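## Task

Unscrew tube 2's cap and lay it open side down, level, in cap nest 2. Press the blue CYCLE key and keep that cap in its nest until the green lamp is lit; the aspirate step happens just once. Afterwards screw the cap back onto tube 2 until it will not turn further. Make sure the caps on tubes 1, 3 and 4 stay on and are tight, tightening any loose one until it stops. Everything must stay in place without the robot holding it. Release, move the gripper clear (contact with READY or its housing is fine), then press the green READY key; the job ends when READY is down. Press READY only if every step was done as described.

## Robot and tools

Robot: one six-joint arm (yam_st) with a two-finger parallel gripper, possibly on a slightly tilted base. The fingers point along the gripper's +z axis and close along its y axis. end_effector_position is the point between the finger pads, roughly 1 cm short of the tips.

Scene frame: origin on the table surface directly under the arm base, +z up, +x forward, +y to the left when facing +x. Positions are in metres; orientations are quaternions written w first (qw, qx, qy, qz). Reported hand positions can be a little wrong, more so far from the base.

Layout: the decapping station holds tubes 1 to 4, numbered left to right as seen from the base. The cap tray has nests 1 to 4 in the same order plus two lamps: amber while the aspirate step runs, green when it is over. One housing carries the blue CYCLE key and the green READY key; push a key until it switches. Loose objects may occasionally get nudged.

A row is always 8 numbers: x, y, z, qw, qx, qy, qz, opening. x, y, z, q are an absolute target pose for the gripper in the scene frame. opening is an absolute setting from -1 (closed) to +1 (fully open, 0.094 m). There is one arm, so every row is for that arm only.

Tools:
- execute_actions(actions, pictures). actions is a list with zero or one entry. Empty list: just report the state. {"rows": [[8 numbers], ...], "steps": n}: up to 15 rows, n from 1 to 15 (default 15); each control step (1/30 s) uses the next row and the last row repeats. {"steps": n} without rows: a wait of up to 300 steps counted from the previous result, reply time included. pictures (true/false) decides whether camera images come back. A target more than 0.6 m from the last reported position along any gripper axis is refused and nothing is sent.
- move(target, speed): target is one 8-number row (absolute pose plus opening); the gripper travels in a straight line toward it over 0.5 to 10 s, turning the short way. speed is m/s, 0.002 to 0.5, default 0.25; rotation is capped at twice that in rad/s. The opening is applied at the start. The path ignores obstacles and the real hand may lag, stray, or overshoot the speed. Its result adds a 'move:' line: done (settled near target), or off_target, moving, held, fault; plus limits such as paced (pose clipped) or held (a check blocked steps; afterwards motion may jump faster), and the distance left to target.
- wait(seconds): 0 to 10 s with no new commands.
- zoom_image(camera, region): enlarges [x0, y0, x1, y1] pixels (origin top-left, at most 504x504) of cam_head_left, cam_head_right, cam_high, cam_low or cam_wrist.
- read_manual(section): licence texts only; no motion.
- finished_scene(scene): ends the given scene irreversibly and reports success.

Control behaviour: every step the commanded pose is clipped to within 70 mm and 16 degrees of the measured pose, then solved by damped inverse kinematics, favouring position over orientation. After an action the arm only continues to that last clipped pose, so check the reported pose and send the remainder. Joint friction may leave the hand up to about 31 mm off, and very small commands may not move it. To keep a fixed orientation, repeat the intended quaternion in every row instead of copying the drifted reported one. The elbow cannot go fully straight.

Result lines: the state gives end_effector_position and end_effector_quat_wxyz. Joint positions and Joint velocities list waist, shoulder, elbow, wrist pitch, wrist yaw, wrist roll (rad, rad/s) then pad gap (m, m/s). Ranges: waist -2.618 to 3.054, shoulder 0.000 to 3.142, elbow 0.000 to 3.142, wrist pitch -1.571 to 1.571, wrist yaw -1.571 to 1.571, wrist roll -2.094 to 2.094. grip_measured is the finger opening on the command scale (may read up to about 1 mm off). 'pose unreachable' means the clearance check altered or blocked a command; HELD marks each affected step. 'Hand target' shows where the controller is currently heading. FAULT lines mark stops.

Gripping: to hold something keep the commanded opening below grip_measured, about 0.03 below for a firm hold, less for a lighter one. Each pad pushes roughly 50 to 62 N at most, less on very thin parts, with a brief spike on first contact.

Heat: holding loads warms motors. MOTOR HOT appears at 75 °C; at 90 °C the arm halts for 10 s; at 100 °C the motors and gripper let go and the arm drops. Avoid long static grips.

Cautions: approach contacts slowly, since faster moves and targets set deeper past the contact push harder. Do not drop, slam or knock anything, and never let objects leave the table. Release and back away before pressing READY.

Each tool is called after "Call:" as a command line: name --argument value for each argument, lists and objects as JSON in quotes; but a table of rows of numbers goes row by row, as --pt "numbers of a row", without its own name.

## Session

Call:
execute_actions --actions '[]'

Scene clock: 0.00 s of 10000.00 s.
end_effector_position=(+0.2881, -0.2708, +0.1858) grip_measured=+1.000 end_effector_quat_wxyz=(+0.082, +0.829, +0.217, +0.508)
Joint positions: [-1.142  1.573  1.065 -0.446 -0.968  1.82   0.094]
Joint velocities: [-0.002 -0.012 -0.007 -0.037  0.007  0.022  0.   ]
Motor temperatures (°C, as the motors report them): [18 22 22 18 18 18]
Hand target: +0.288, -0.271, +0.186; +0.082, +0.829, +0.217, +0.508
camera_calibration (this result's frames):
cam_wrist: T_world_to_cam=[[-0.373971, 0.779149, -0.503063, 0.407329], [-0.20909, 0.457625, 0.864211, 0.0540903], [0.903564, 0.428375, -0.00822588, -0.0461089], [0, 0, 0, 1]] pos_world=[0.205301, -0.322372, 0.157787]

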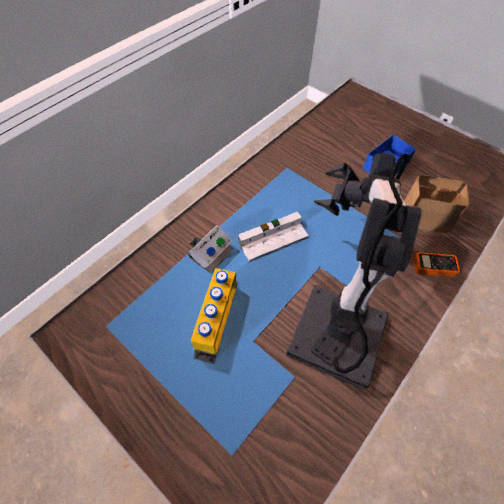

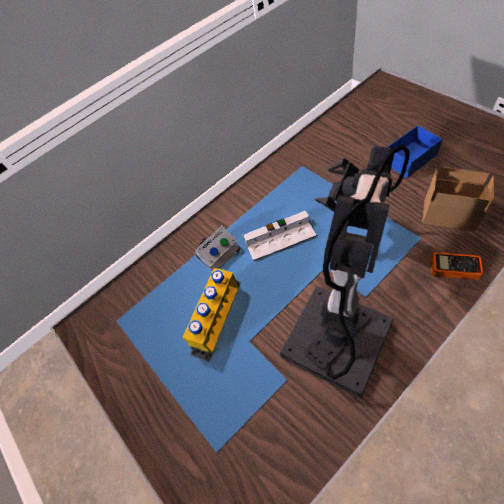

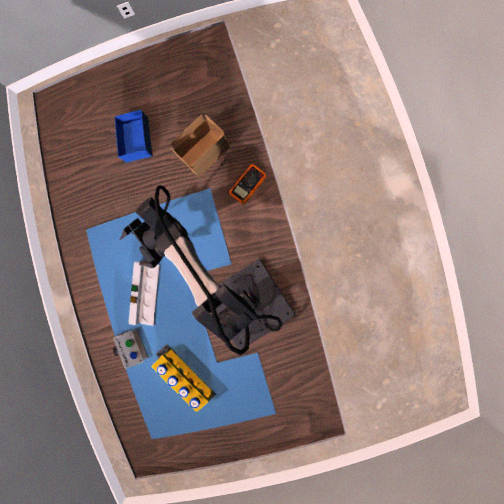

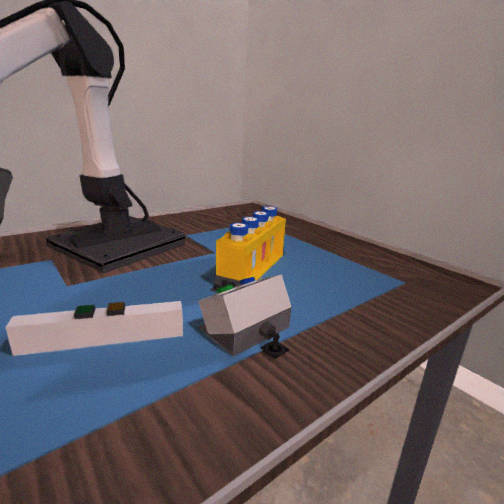

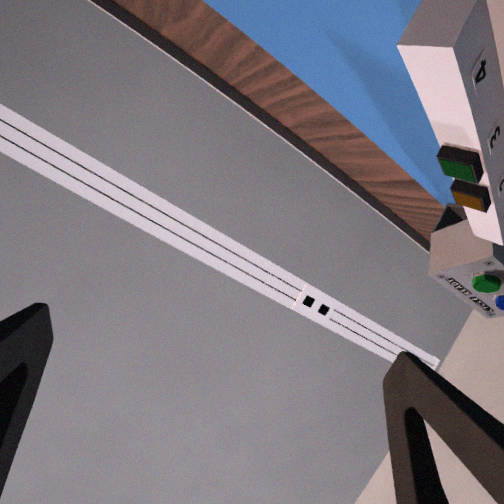

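Call:
execute_actions --actions '[]'

Scene clock: 3.43 s of 10000.00 s.
end_effector_position=(+0.2881, -0.2708, +0.1858) grip_measured=+1.000 end_effector_quat_wxyz=(+0.082, +0.829, +0.217, +0.508)
Joint positions: [-1.142  1.573  1.065 -0.446 -0.968  1.82   0.094]
Joint velocities: [ 0.007  0.002 -0.012 -0.022  0.066  0.022  0.   ]
Motor temperatures (°C, as the motors report them): [18 23 22 19 18 18]
Hand target: +0.288, -0.271, +0.186; +0.082, +0.829, +0.217, +0.508
Steps of this call (steps 1 to 103: nothing new was sent). Readings (end_effector_position):
1: (+0.2881, -0.2708, +0.1858)
2: (+0.2881, -0.2708, +0.1858)
4: (+0.2881, -0.2708, +0.1858)
8: (+0.2881, -0.2708, +0.1858)
103: the state above
camera_calibration (this result's frames):
cam_wrist: T_world_to_cam=[[-0.373971, 0.779149, -0.503063, 0.407329], [-0.20909, 0.457625, 0.864211, 0.0540903], [0.903564, 0.428375, -0.00822588, -0.0461089], [0, 0, 0, 1]] pos_world=[0.205301, -0.322372, 0.157787]

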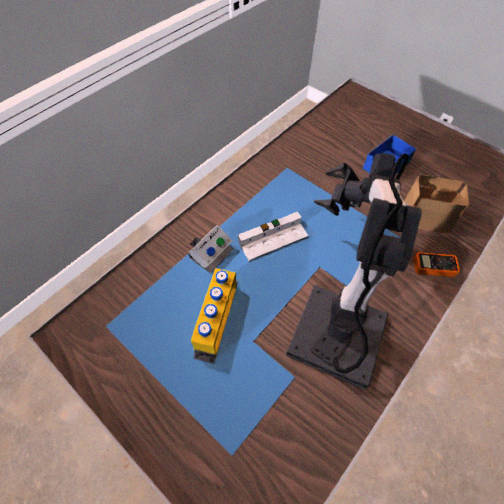

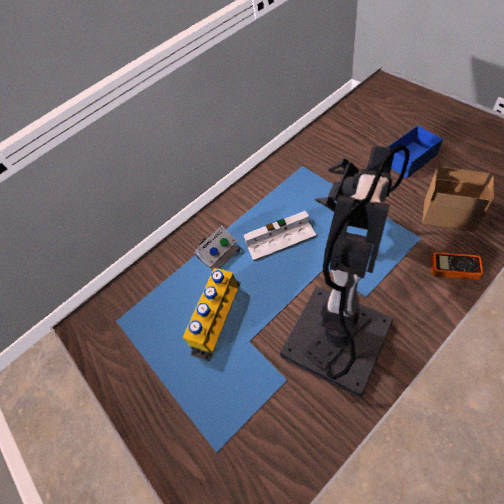

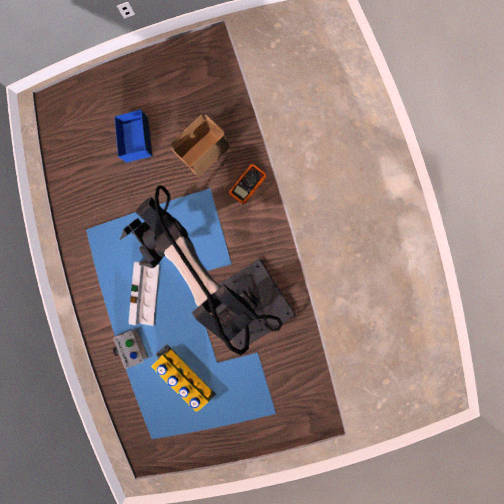

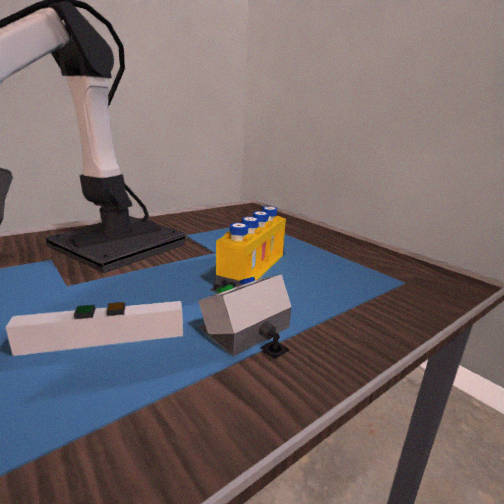

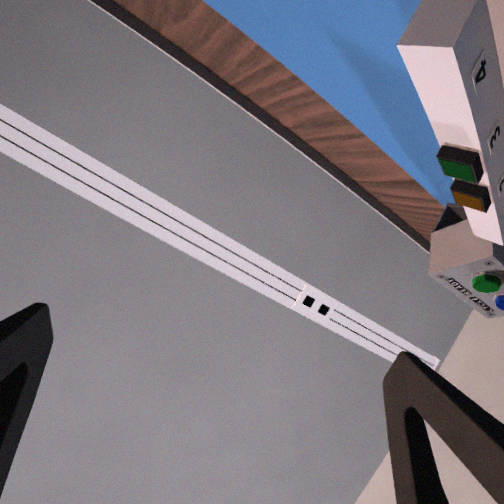

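Call:
zoom_image --camera "cam_head_left" --region '[170, 200, 320, 350]'

Region (170, 200, 320, 350) of cam_head_left's 504x504 image, scaled by 3.360, with more detail than that image has.

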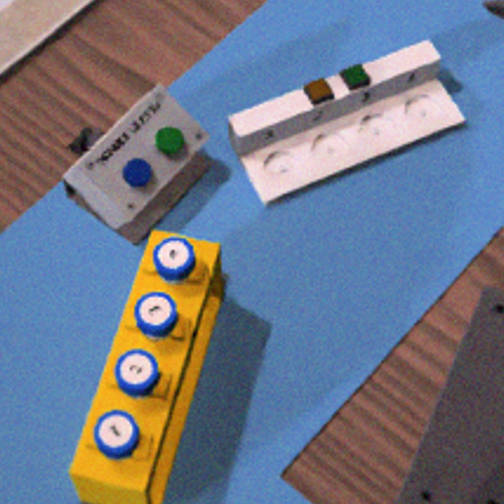

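Call:
move --target '[0.284,0.22,0.16,0,0.515,0.857,0,0.3]' --speed 0.3

Scene clock: 10.83 s of 10000.00 s.
end_effector_position=(+0.2770, +0.2226, +0.1574) grip_measured=+0.302 end_effector_quat_wxyz=(-0.005, +0.514, +0.858, -0.005)
Joint positions: [ 0.681  1.928  1.72  -1.392  0.032  1.786  0.061]
Joint velocities: [-0.022  0.002  0.012 -0.007  0.007  0.037 -0.001]
Motor temperatures (°C, as the motors report them): [18 24 23 19 18 18]
Hand target: +0.279, +0.222, +0.159; -0.001, +0.517, +0.856, -0.009
Off the commanded pose: 0.008 m, 1 deg.
move: done
camera_calibration (this result's frames):
cam_wrist: T_world_to_cam=[[-0.764968, -0.642844, 0.0396873, 0.343906], [-0.517752, 0.650423, 0.555773, -0.0583185], [-0.383089, 0.4046, -0.830386, 0.243491], [0, 0, 0, 1]] pos_world=[0.326161, 0.160493, 0.220955]

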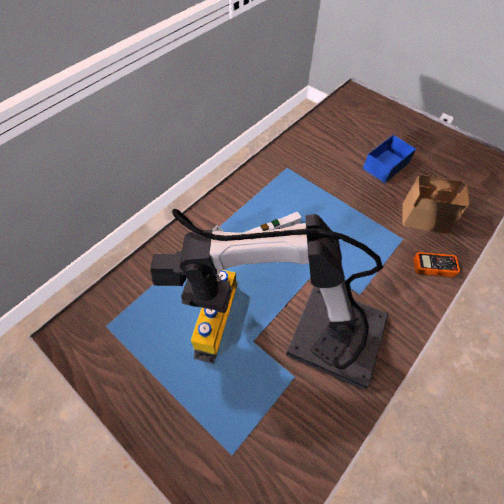

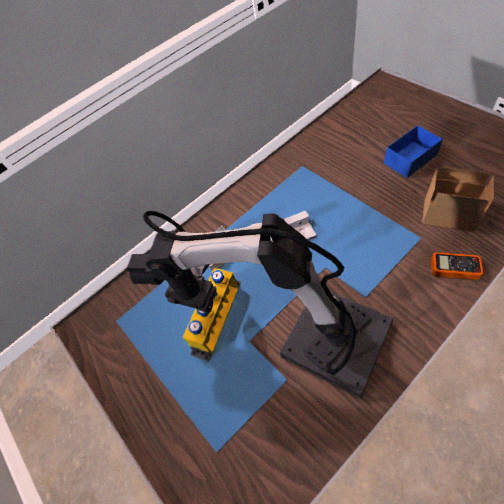

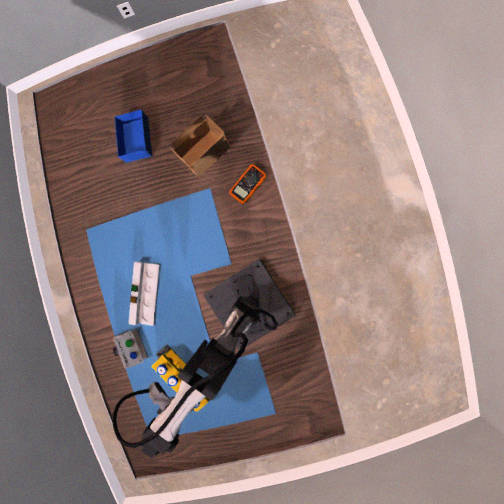

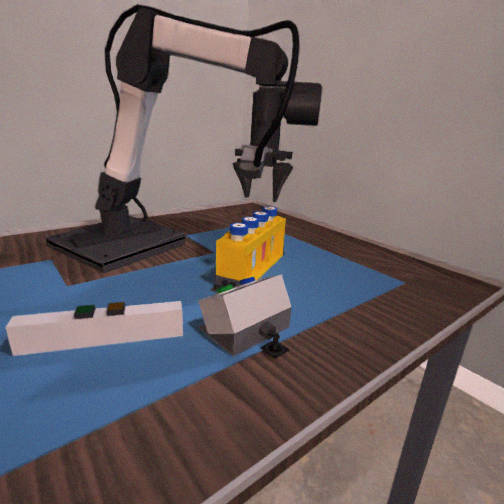

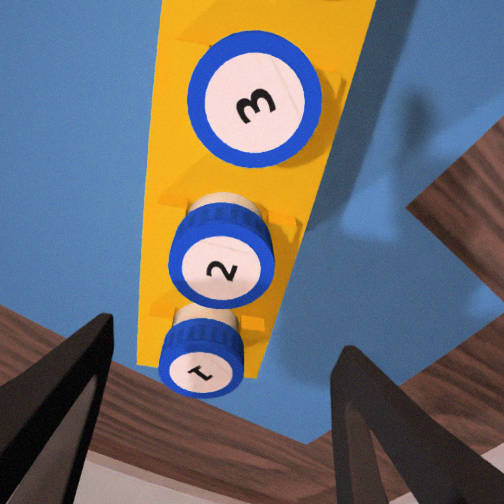

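Call:
move --target '[0.287,0.222,0.106,0,0.515,0.857,0,0.2]' --speed 0.1

Call:
execute_actions --actions '[{"rows":[[0.283,0.222,0.108,0,0.515,0.857,0,-0.36]],"steps":12}]'

Scene clock: 12.97 s of 10000.00 s.
end_effector_position=(+0.2844, +0.2240, +0.1132) grip_measured=+0.202 end_effector_quat_wxyz=(-0.001, +0.517, +0.856, +0.005)
Joint positions: [ 0.667  1.939  1.56  -1.198  0.032  1.777  0.056]
Joint velocities: [ 0.002  0.002  0.002 -0.007 -0.022 -0.037  0.   ]
Motor temperatures (°C, as the motors report them): [18 24 24 19 18 18]
Hand target: +0.286, +0.221, +0.106; -0.000, +0.515, +0.857, +0.000
Off the commanded pose: 0.008 m, 1 deg.
move: done
camera_calibration (this result's frames):
cam_wrist: T_world_to_cam=[[-0.769404, -0.638518, 0.0176962, 0.354933], [-0.52317, 0.645823, 0.556062, -0.0282972], [-0.366484, 0.418578, -0.830952, 0.201197], [0, 0, 0, 1]] pos_world=[0.332018, 0.160689, 0.176639]

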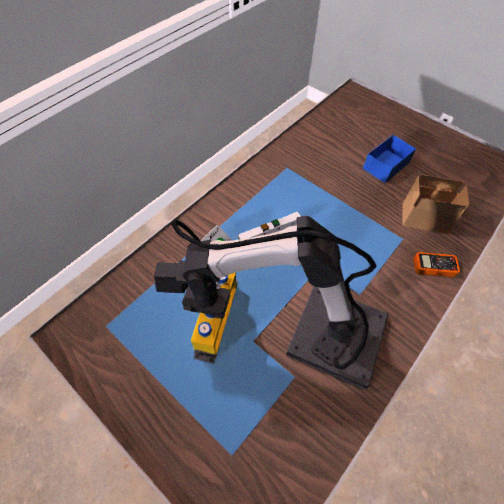

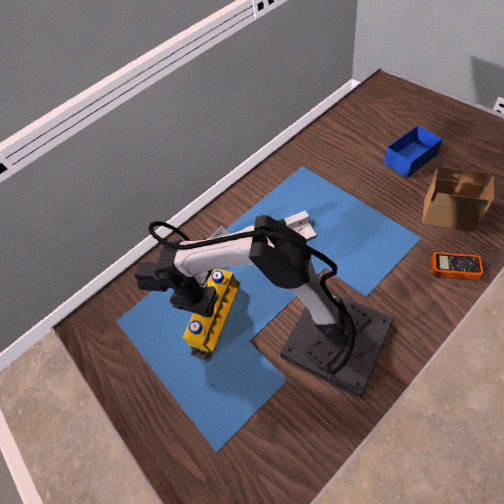

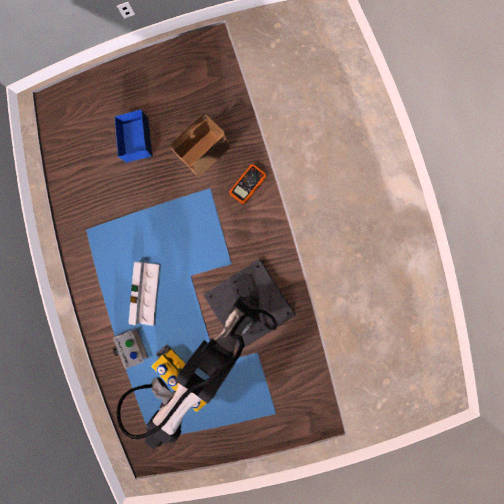

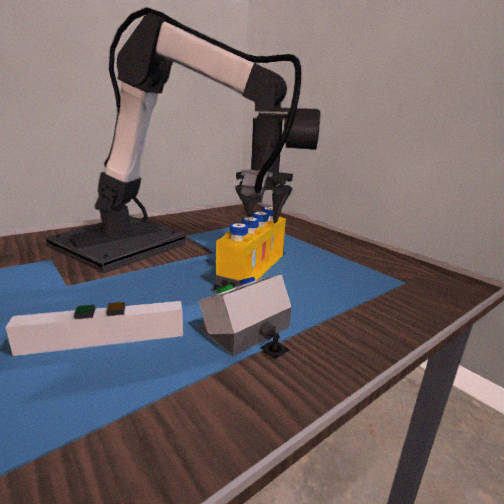

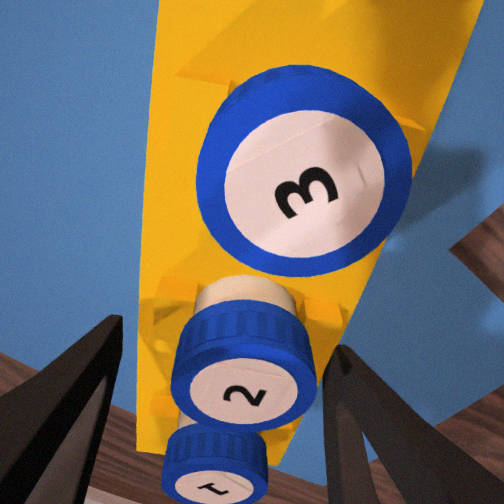

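Scene clock: 13.37 s of 10000.00 s.
end_effector_position=(+0.2813, +0.2218, +0.1120) grip_measured=-0.310 end_effector_quat_wxyz=(-0.004, +0.516, +0.856, -0.002)
Joint positions: [ 0.667  1.939  1.555 -1.209  0.031  1.776  0.032]
Joint velocities: [-0.022  0.012  0.007 -0.066  0.066  0.022  0.001]
Motor temperatures (°C, as the motors report them): [18 25 24 19 18 18]
Hand target: +0.283, +0.222, +0.108; -0.000, +0.515, +0.857, -0.000
Off the commanded pose: 0.004 m, 1 deg.
Steps of this call (steps 1 to 12: all 12 steps of this action). Readings (end_effector_position):
1: (+0.2844, +0.2240, +0.1132)
2: (+0.2827, +0.2230, +0.1131)
4: (+0.2813, +0.2218, +0.1120)
8: (+0.2813, +0.2218, +0.1120)
12: the state above
camera_calibration (this result's frames):
cam_wrist: T_world_to_cam=[[-0.768498, -0.639023, 0.0325541, 0.349346], [-0.517, 0.650118, 0.556828, -0.0305979], [-0.37699, 0.411091, -0.829989, 0.204556], [0, 0, 0, 1]] pos_world=[0.329768, 0.159041, 0.175445]

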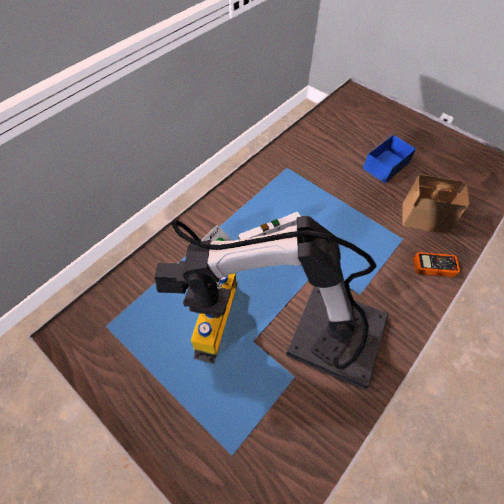

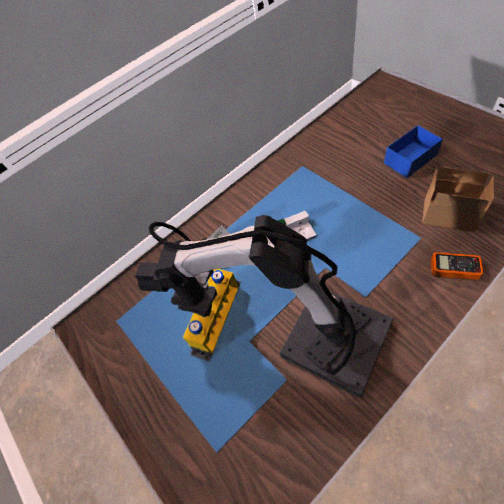

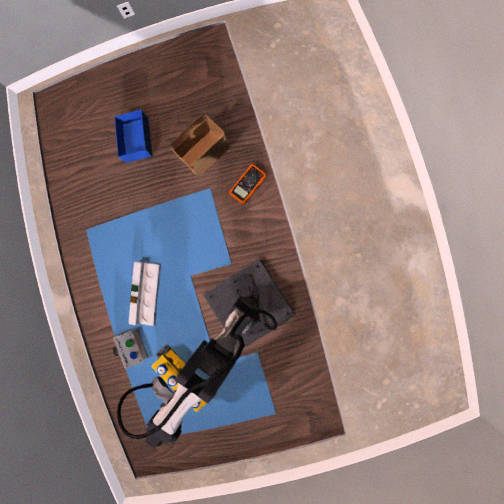

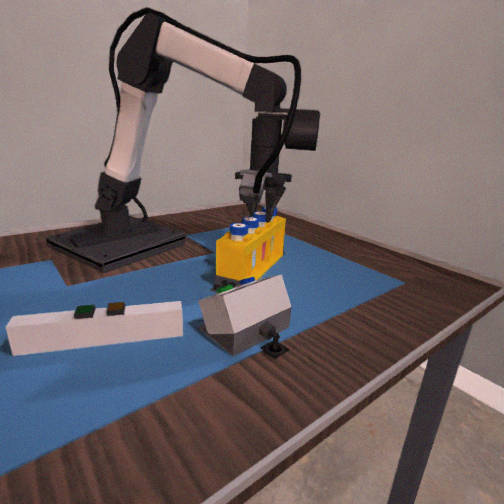

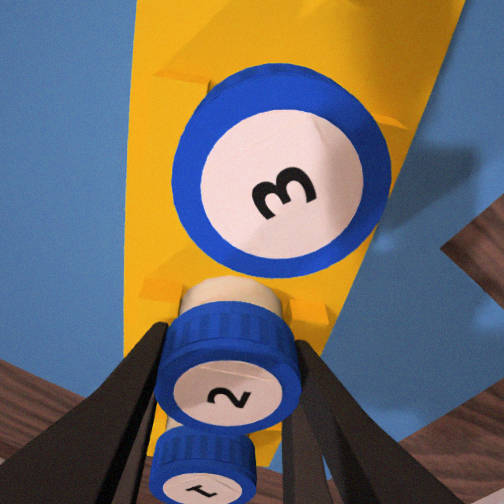

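Call:
move --target '[0.281,0.222,0.113,0,-0.809,0.588,0,-0.36]' --speed 0.5

Call:
execute_actions --actions '[{"rows":[[0.281,0.222,0.113,0,-0.809,0.588,0,-0.12]],"steps":6}]' --pictures false

Call:
move --target '[0.281,0.222,0.112,0,0.515,0.857,0,-0.12]' --speed 0.5

Call:
execute_actions --actions '[{"rows":[[0.281,0.222,0.112,0,0.515,0.857,0,-0.36]],"steps":8}]' --pictures false

Call:
move --target '[0.281,0.222,0.116,0,-0.809,0.588,0,-0.36]' --speed 0.5

Scene clock: 18.77 s of 10000.00 s.
end_effector_position=(+0.2823, +0.2184, +0.1133) grip_measured=-0.310 end_effector_quat_wxyz=(+0.005, +0.803, -0.596, +0.005)
Joint positions: [ 0.667  1.935  1.555 -1.215  0.05  -1.173  0.032]
Joint velocities: [ 0.007  0.002  0.017 -0.007 -0.007 -0.007 -0.001]
Motor temperatures (°C, as the motors report them): [18 26 24 19 18 18]
Hand target: +0.281, +0.222, +0.113; +0.000, +0.809, -0.588, +0.000
Off the commanded pose: 0.004 m, 1 deg.
move: done
camera_calibration (this result's frames):
cam_wrist: T_world_to_cam=[[0.876816, 0.480347, 0.0214709, -0.359744], [0.386407, -0.730509, 0.563068, 0.0171791], [0.286153, -0.485411, -0.826131, 0.215569], [0, 0, 0, 1]] pos_world=[0.247106, 0.289991, 0.17614]

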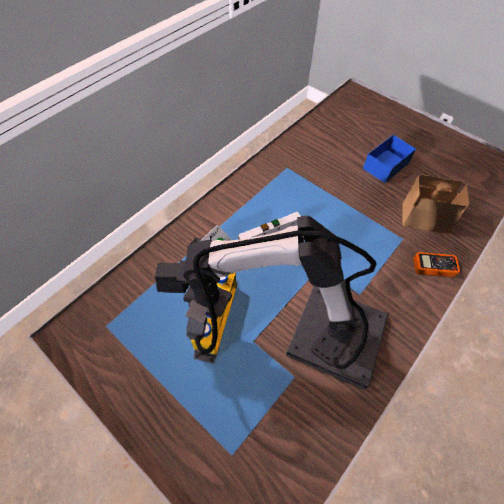

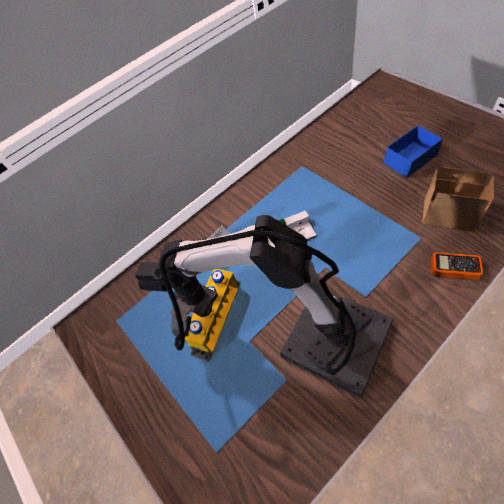

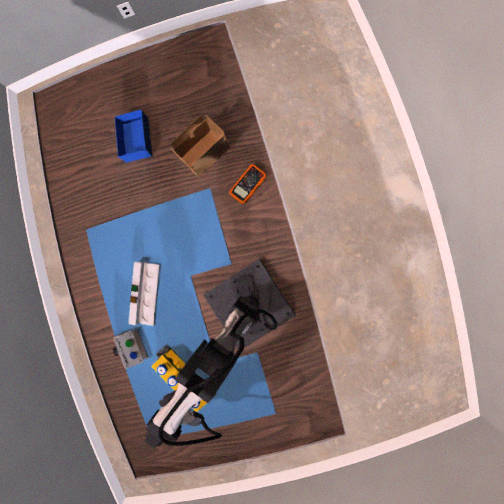

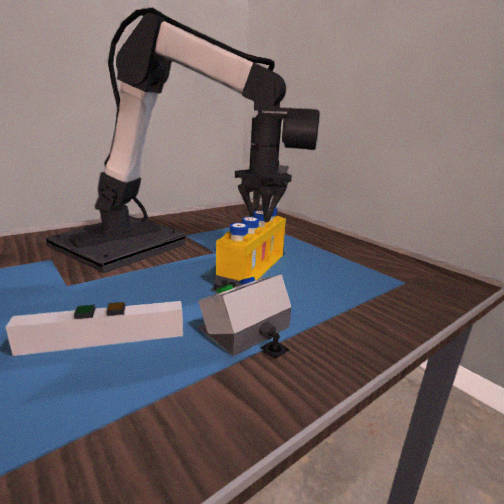

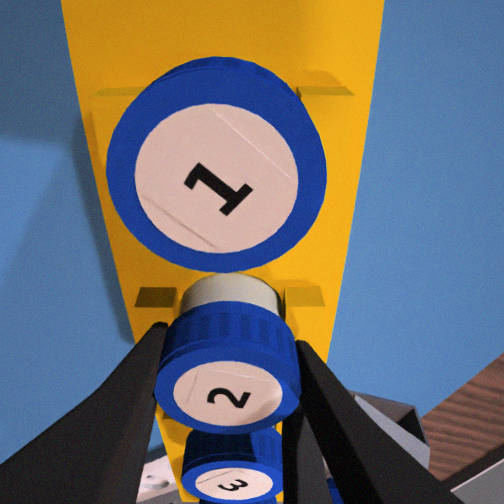

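Scene clock: 18.97 s of 10000.00 s.
end_effector_position=(+0.2821, +0.2189, +0.1133) grip_measured=-0.122 end_effector_quat_wxyz=(+0.005, +0.804, -0.594, +0.004)
Joint positions: [ 0.667  1.935  1.555 -1.214  0.047 -1.177  0.041]
Joint velocities: [-0.002  0.007 -0.002 -0.037 -0.066 -0.066 -0.   ]
Motor temperatures (°C, as the motors report them): [18 26 24 19 18 18]
Hand target: +0.281, +0.222, +0.113; -0.000, +0.809, -0.588, +0.000
Off the commanded pose: 0.003 m, 1 deg.
Steps of this call (steps 1 to 6: all 6 steps of this action). Readings (end_effector_position):
1: (+0.2824, +0.2186, +0.1133)
2: (+0.2823, +0.2187, +0.1133)
4: (+0.2822, +0.2188, +0.1133)
6: the state above

Scene clock: 22.90 s of 10000.00 s.
end_effector_position=(+0.2809, +0.2204, +0.1133) grip_measured=-0.122 end_effector_quat_wxyz=(-0.002, +0.511, +0.859, -0.003)
Joint positions: [ 0.667  1.935  1.555 -1.214  0.036  1.765  0.041]
Joint velocities: [ 0.002 -0.007  0.007 -0.022 -0.051 -0.051 -0.001]
Motor temperatures (°C, as the motors report them): [18 27 24 19 18 18]
Hand target: +0.281, +0.222, +0.112; -0.000, +0.515, +0.857, -0.000
Off the commanded pose: 0.002 m, 1 deg.
move: done
camera_calibration (this result's frames):
cam_wrist: T_world_to_cam=[[-0.761138, -0.647695, 0.0340674, 0.347774], [-0.525437, 0.646557, 0.553065, -0.0270267], [-0.380244, 0.403058, -0.832442, 0.209027], [0, 0, 0, 1]] pos_world=[0.329985, 0.158476, 0.177103]

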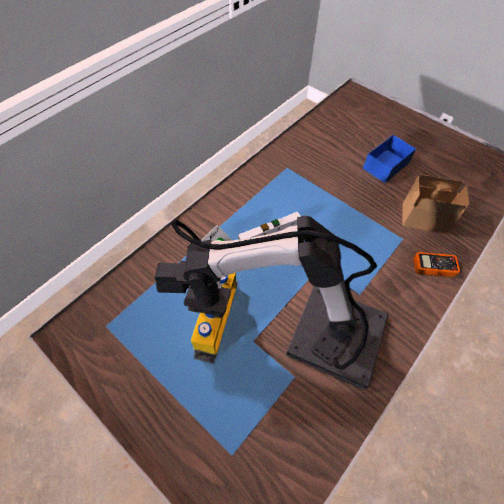

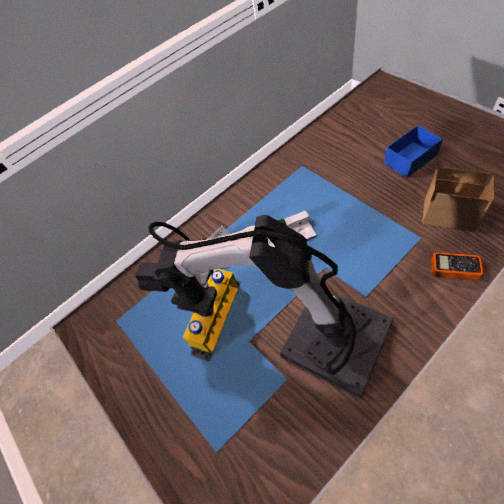

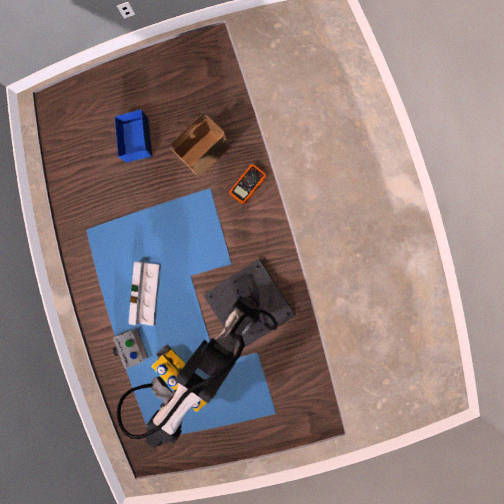

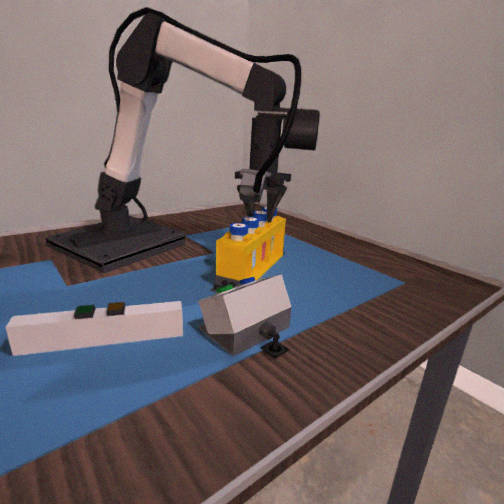

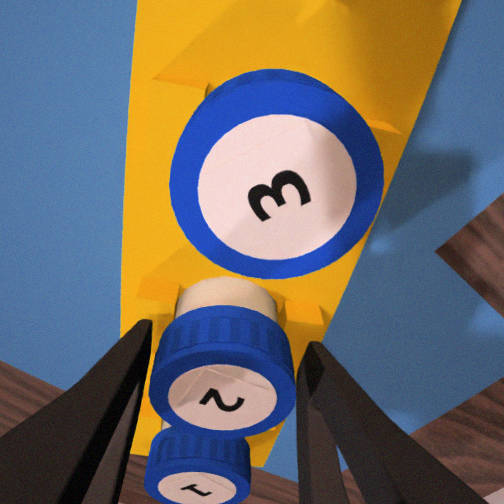

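Scene clock: 23.17 s of 10000.00 s.
end_effector_position=(+0.2818, +0.2210, +0.1133) grip_measured=-0.308 end_effector_quat_wxyz=(-0.001, +0.512, +0.859, -0.001)
Joint positions: [ 0.667  1.935  1.555 -1.209  0.036  1.767  0.033]
Joint velocities: [ 0.007  0.007  0.012 -0.037 -0.037  0.007 -0.001]
Motor temperatures (°C, as the motors report them): [18 27 24 19 18 18]
Hand target: +0.281, +0.222, +0.112; -0.000, +0.515, +0.857, -0.000
Off the commanded pose: 0.002 m, 0 deg.
Steps of this call (steps 1 to 8: all 8 steps of this action). Readings (end_effector_position):
1: (+0.2809, +0.2204, +0.1133)
2: (+0.2817, +0.2210, +0.1133)
4: (+0.2818, +0.2210, +0.1133)
8: the state above

Scene clock: 27.10 s of 10000.00 s.
end_effector_position=(+0.2827, +0.2193, +0.1136) grip_measured=-0.308 end_effector_quat_wxyz=(+0.003, +0.803, -0.596, +0.004)
Joint positions: [ 0.667  1.934  1.555 -1.211  0.047 -1.173  0.032]
Joint velocities: [-0.007  0.012  0.007 -0.037  0.037 -0.007  0.001]
Motor temperatures (°C, as the motors report them): [18 28 25 19 18 18]
Hand target: +0.281, +0.222, +0.116; +0.000, +0.809, -0.588, +0.000
Off the commanded pose: 0.004 m, 1 deg.
move: done
camera_calibration (this result's frames):
cam_wrist: T_world_to_cam=[[0.87668, 0.48042, 0.0250783, -0.360902], [0.385705, -0.733084, 0.560196, 0.0186378], [0.287514, -0.481439, -0.827981, 0.215056], [0, 0, 0, 1]] pos_world=[0.247375, 0.290584, 0.176672]

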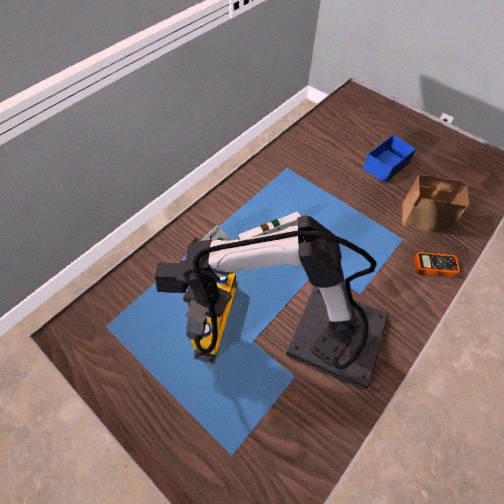

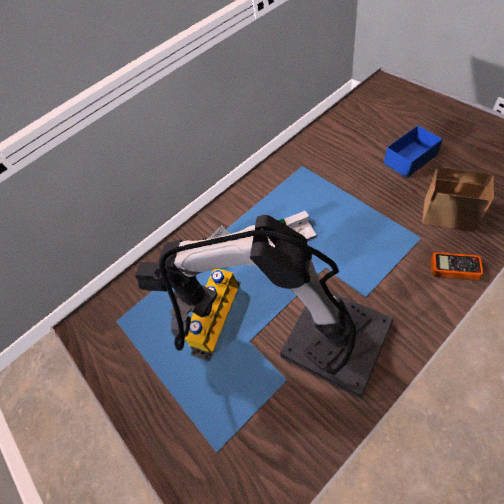

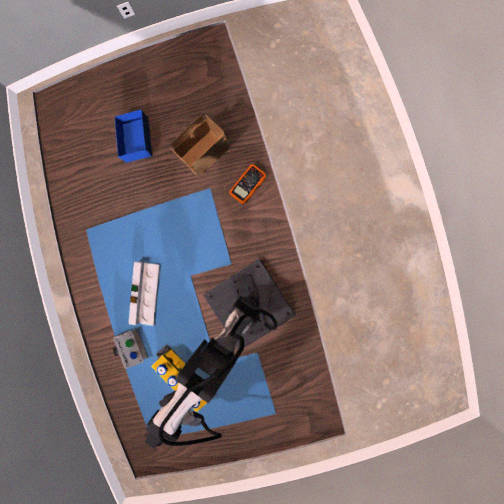

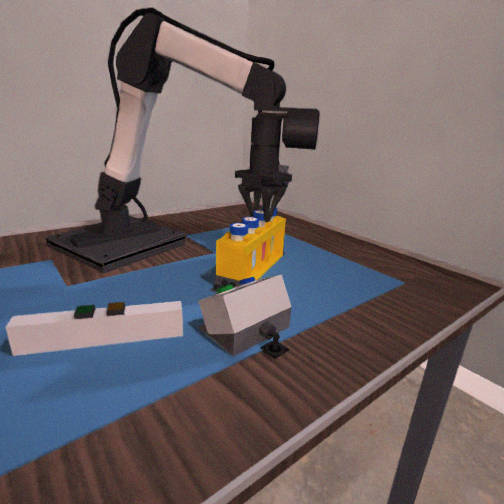

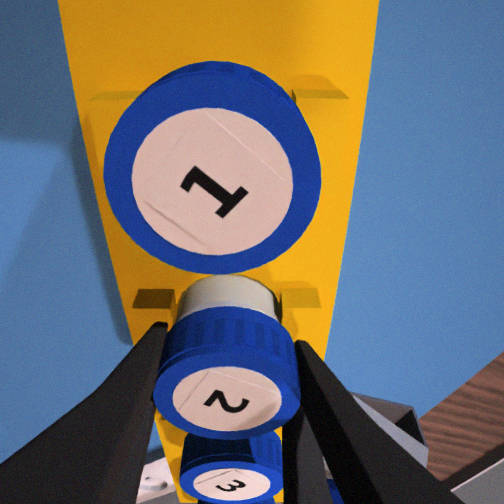

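Call:
move --target '[0.282,0.22,0.16,0,-0.809,0.588,0,-0.36]' --speed 0.08

Scene clock: 28.57 s of 10000.00 s.
end_effector_position=(+0.2837, +0.2185, +0.1533) grip_measured=-0.308 end_effector_quat_wxyz=(+0.006, +0.805, -0.593, +0.003)
Joint positions: [ 0.667  1.934  1.713 -1.375  0.046 -1.18   0.032]
Joint velocities: [-0.002  0.002  0.002 -0.022  0.037 -0.022 -0.   ]
Motor temperatures (°C, as the motors report them): [18 28 25 19 18 18]
Hand target: +0.283, +0.221, +0.160; -0.000, +0.809, -0.588, +0.000
Off the commanded pose: 0.007 m, 1 deg.
move: done
camera_calibration (this result's frames):
cam_wrist: T_world_to_cam=[[0.873374, 0.486687, 0.0188035, -0.361865], [0.393969, -0.728635, 0.560249, -0.00794625], [0.286367, -0.481899, -0.828111, 0.247712], [0, 0, 0, 1]] pos_world=[0.248237, 0.289697, 0.216389]

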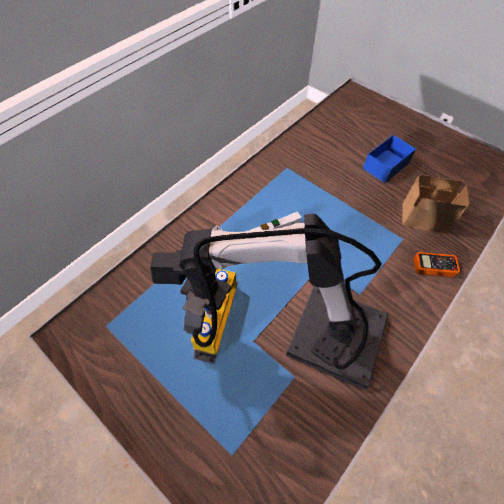

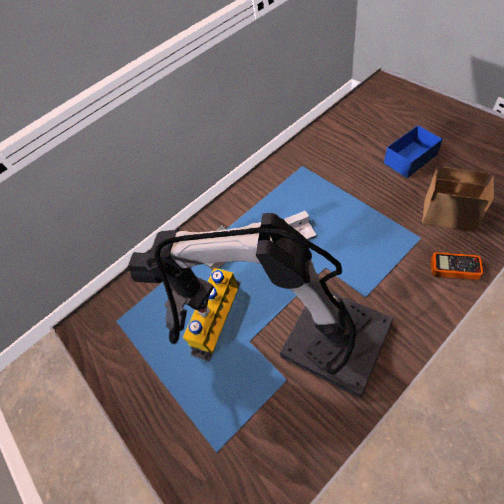

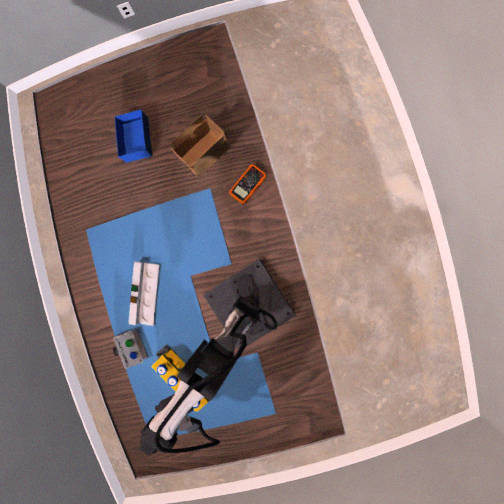

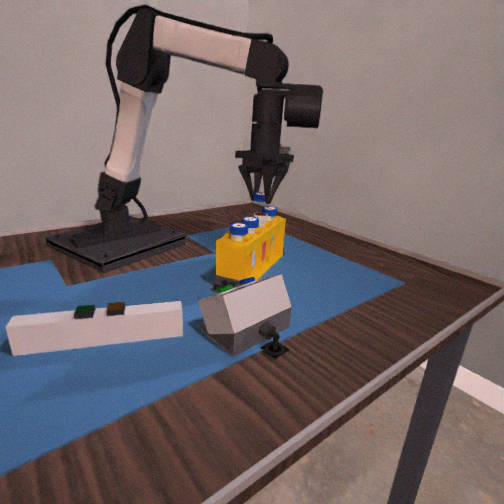

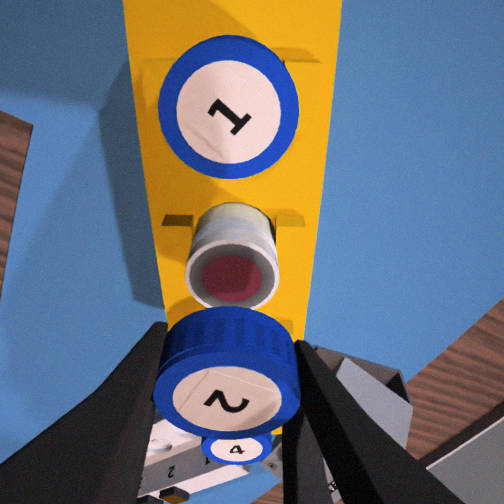

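Call:
move --target '[0.345,-0.06,0.15,0,0.242,0.97,0,-0.36]' --speed 0.4

Call:
move --target '[0.348,-0.09,0.07,0,0.242,0.97,0,-0.36]' --speed 0.2

Scene clock: 33.17 s of 10000.00 s.
end_effector_position=(+0.3438, -0.0596, +0.1501) grip_measured=-0.308 end_effector_quat_wxyz=(-0.003, +0.234, +0.972, +0.001)
Joint positions: [-0.166  1.845  1.628 -1.342  0.034  0.33   0.033]
Joint velocities: [ 0.017 -0.007 -0.002 -0.037  0.022  0.037  0.   ]
Motor temperatures (°C, as the motors report them): [18 29 25 19 18 18]
Hand target: +0.349, -0.060, +0.150; +0.000, +0.242, +0.970, +0.005
Off the commanded pose: 0.001 m, 1 deg.
move: done
camera_calibration (this result's frames):
cam_wrist: T_world_to_cam=[[-0.261593, -0.964857, 0.0249093, 0.0237813], [-0.798307, 0.230799, 0.556271, 0.235252], [-0.542471, 0.125631, -0.830628, 0.415385], [0, 0, 0, 1]] pos_world=[0.419358, -0.0835358, 0.213574]

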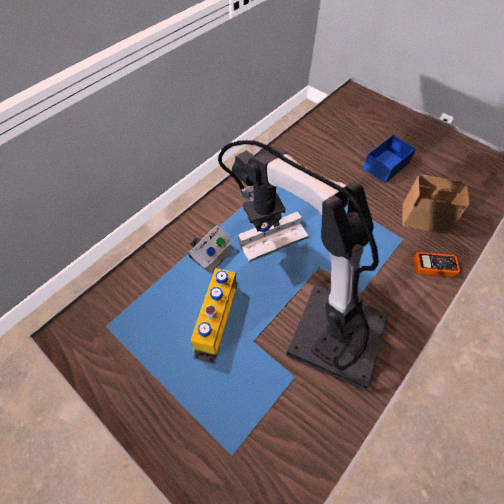

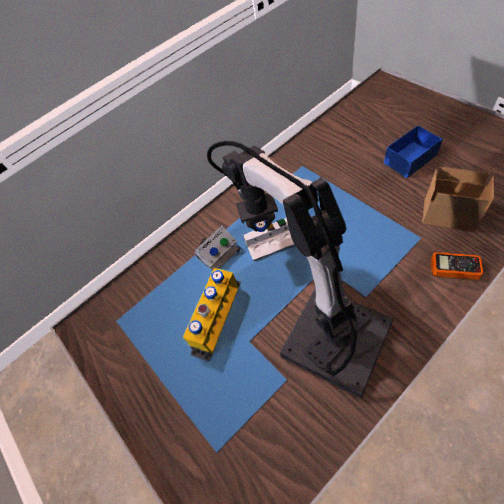

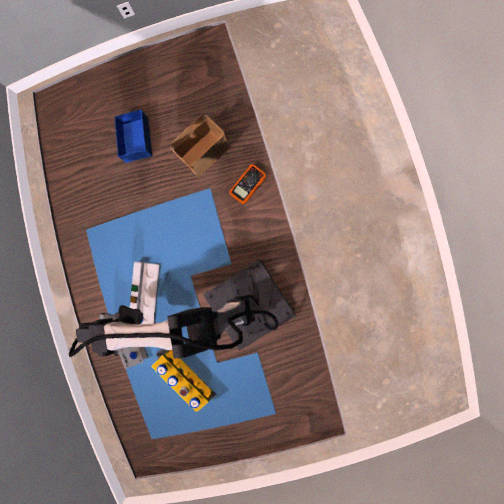

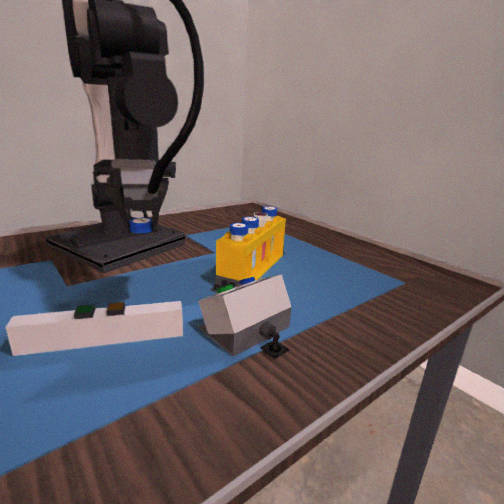

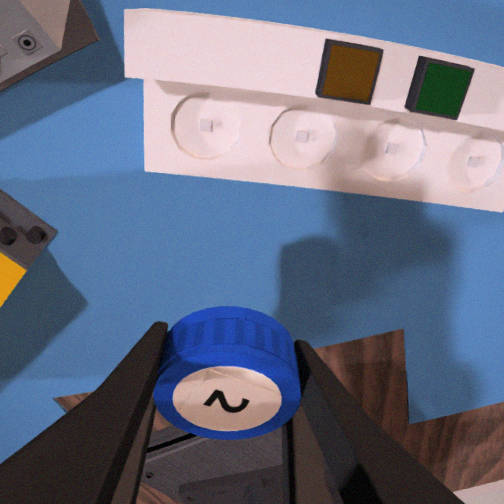

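Scene clock: 34.27 s of 10000.00 s.
end_effector_position=(+0.3463, -0.0880, +0.0737) grip_measured=-0.308 end_effector_quat_wxyz=(-0.001, +0.245, +0.970, +0.001)
Joint positions: [-0.252  1.911  1.414 -1.056  0.034  0.267  0.033]
Joint velocities: [-0.002  0.007  0.002  0.007 -0.022 -0.066  0.001]
Motor temperatures (°C, as the motors report them): [18 29 25 19 18 18]
Hand target: +0.347, -0.090, +0.070; +0.000, +0.242, +0.970, +0.000
Off the commanded pose: 0.005 m, 0 deg.
move: done
camera_calibration (this result's frames):
cam_wrist: T_world_to_cam=[[-0.283411, -0.958645, 0.0260243, 0.0069854], [-0.794027, 0.249788, 0.554191, 0.286653], [-0.537773, 0.1364, -0.831983, 0.35625], [0, 0, 0, 1]] pos_world=[0.421171, -0.113498, 0.137352]

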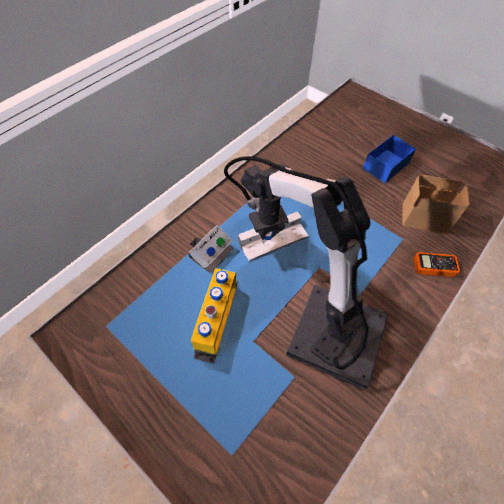

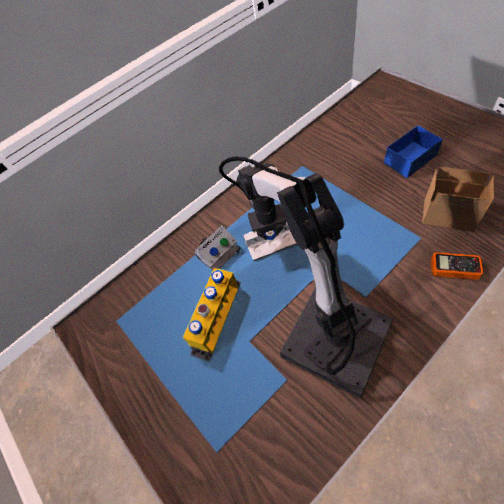

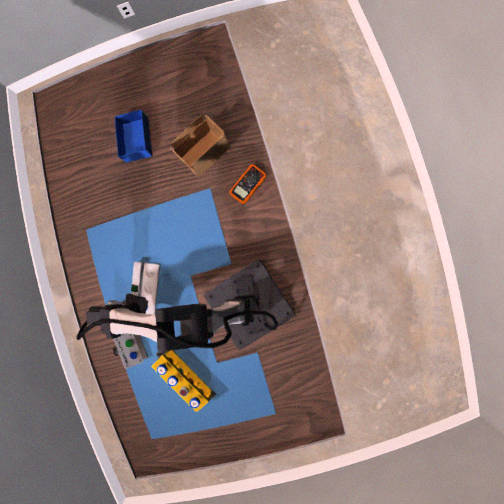

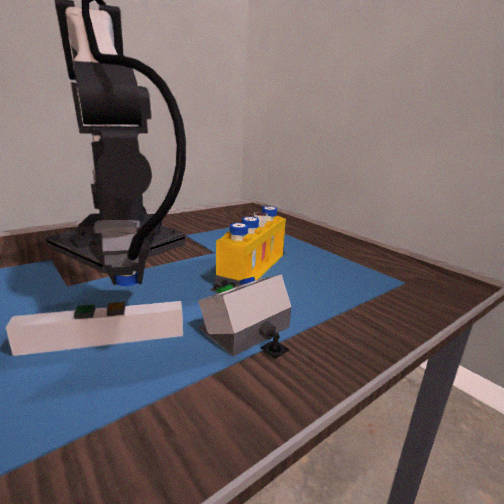

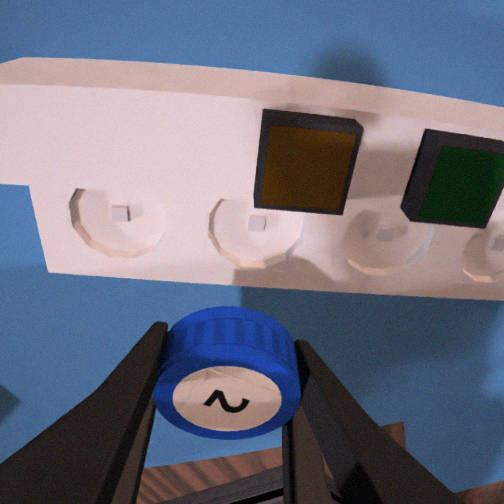

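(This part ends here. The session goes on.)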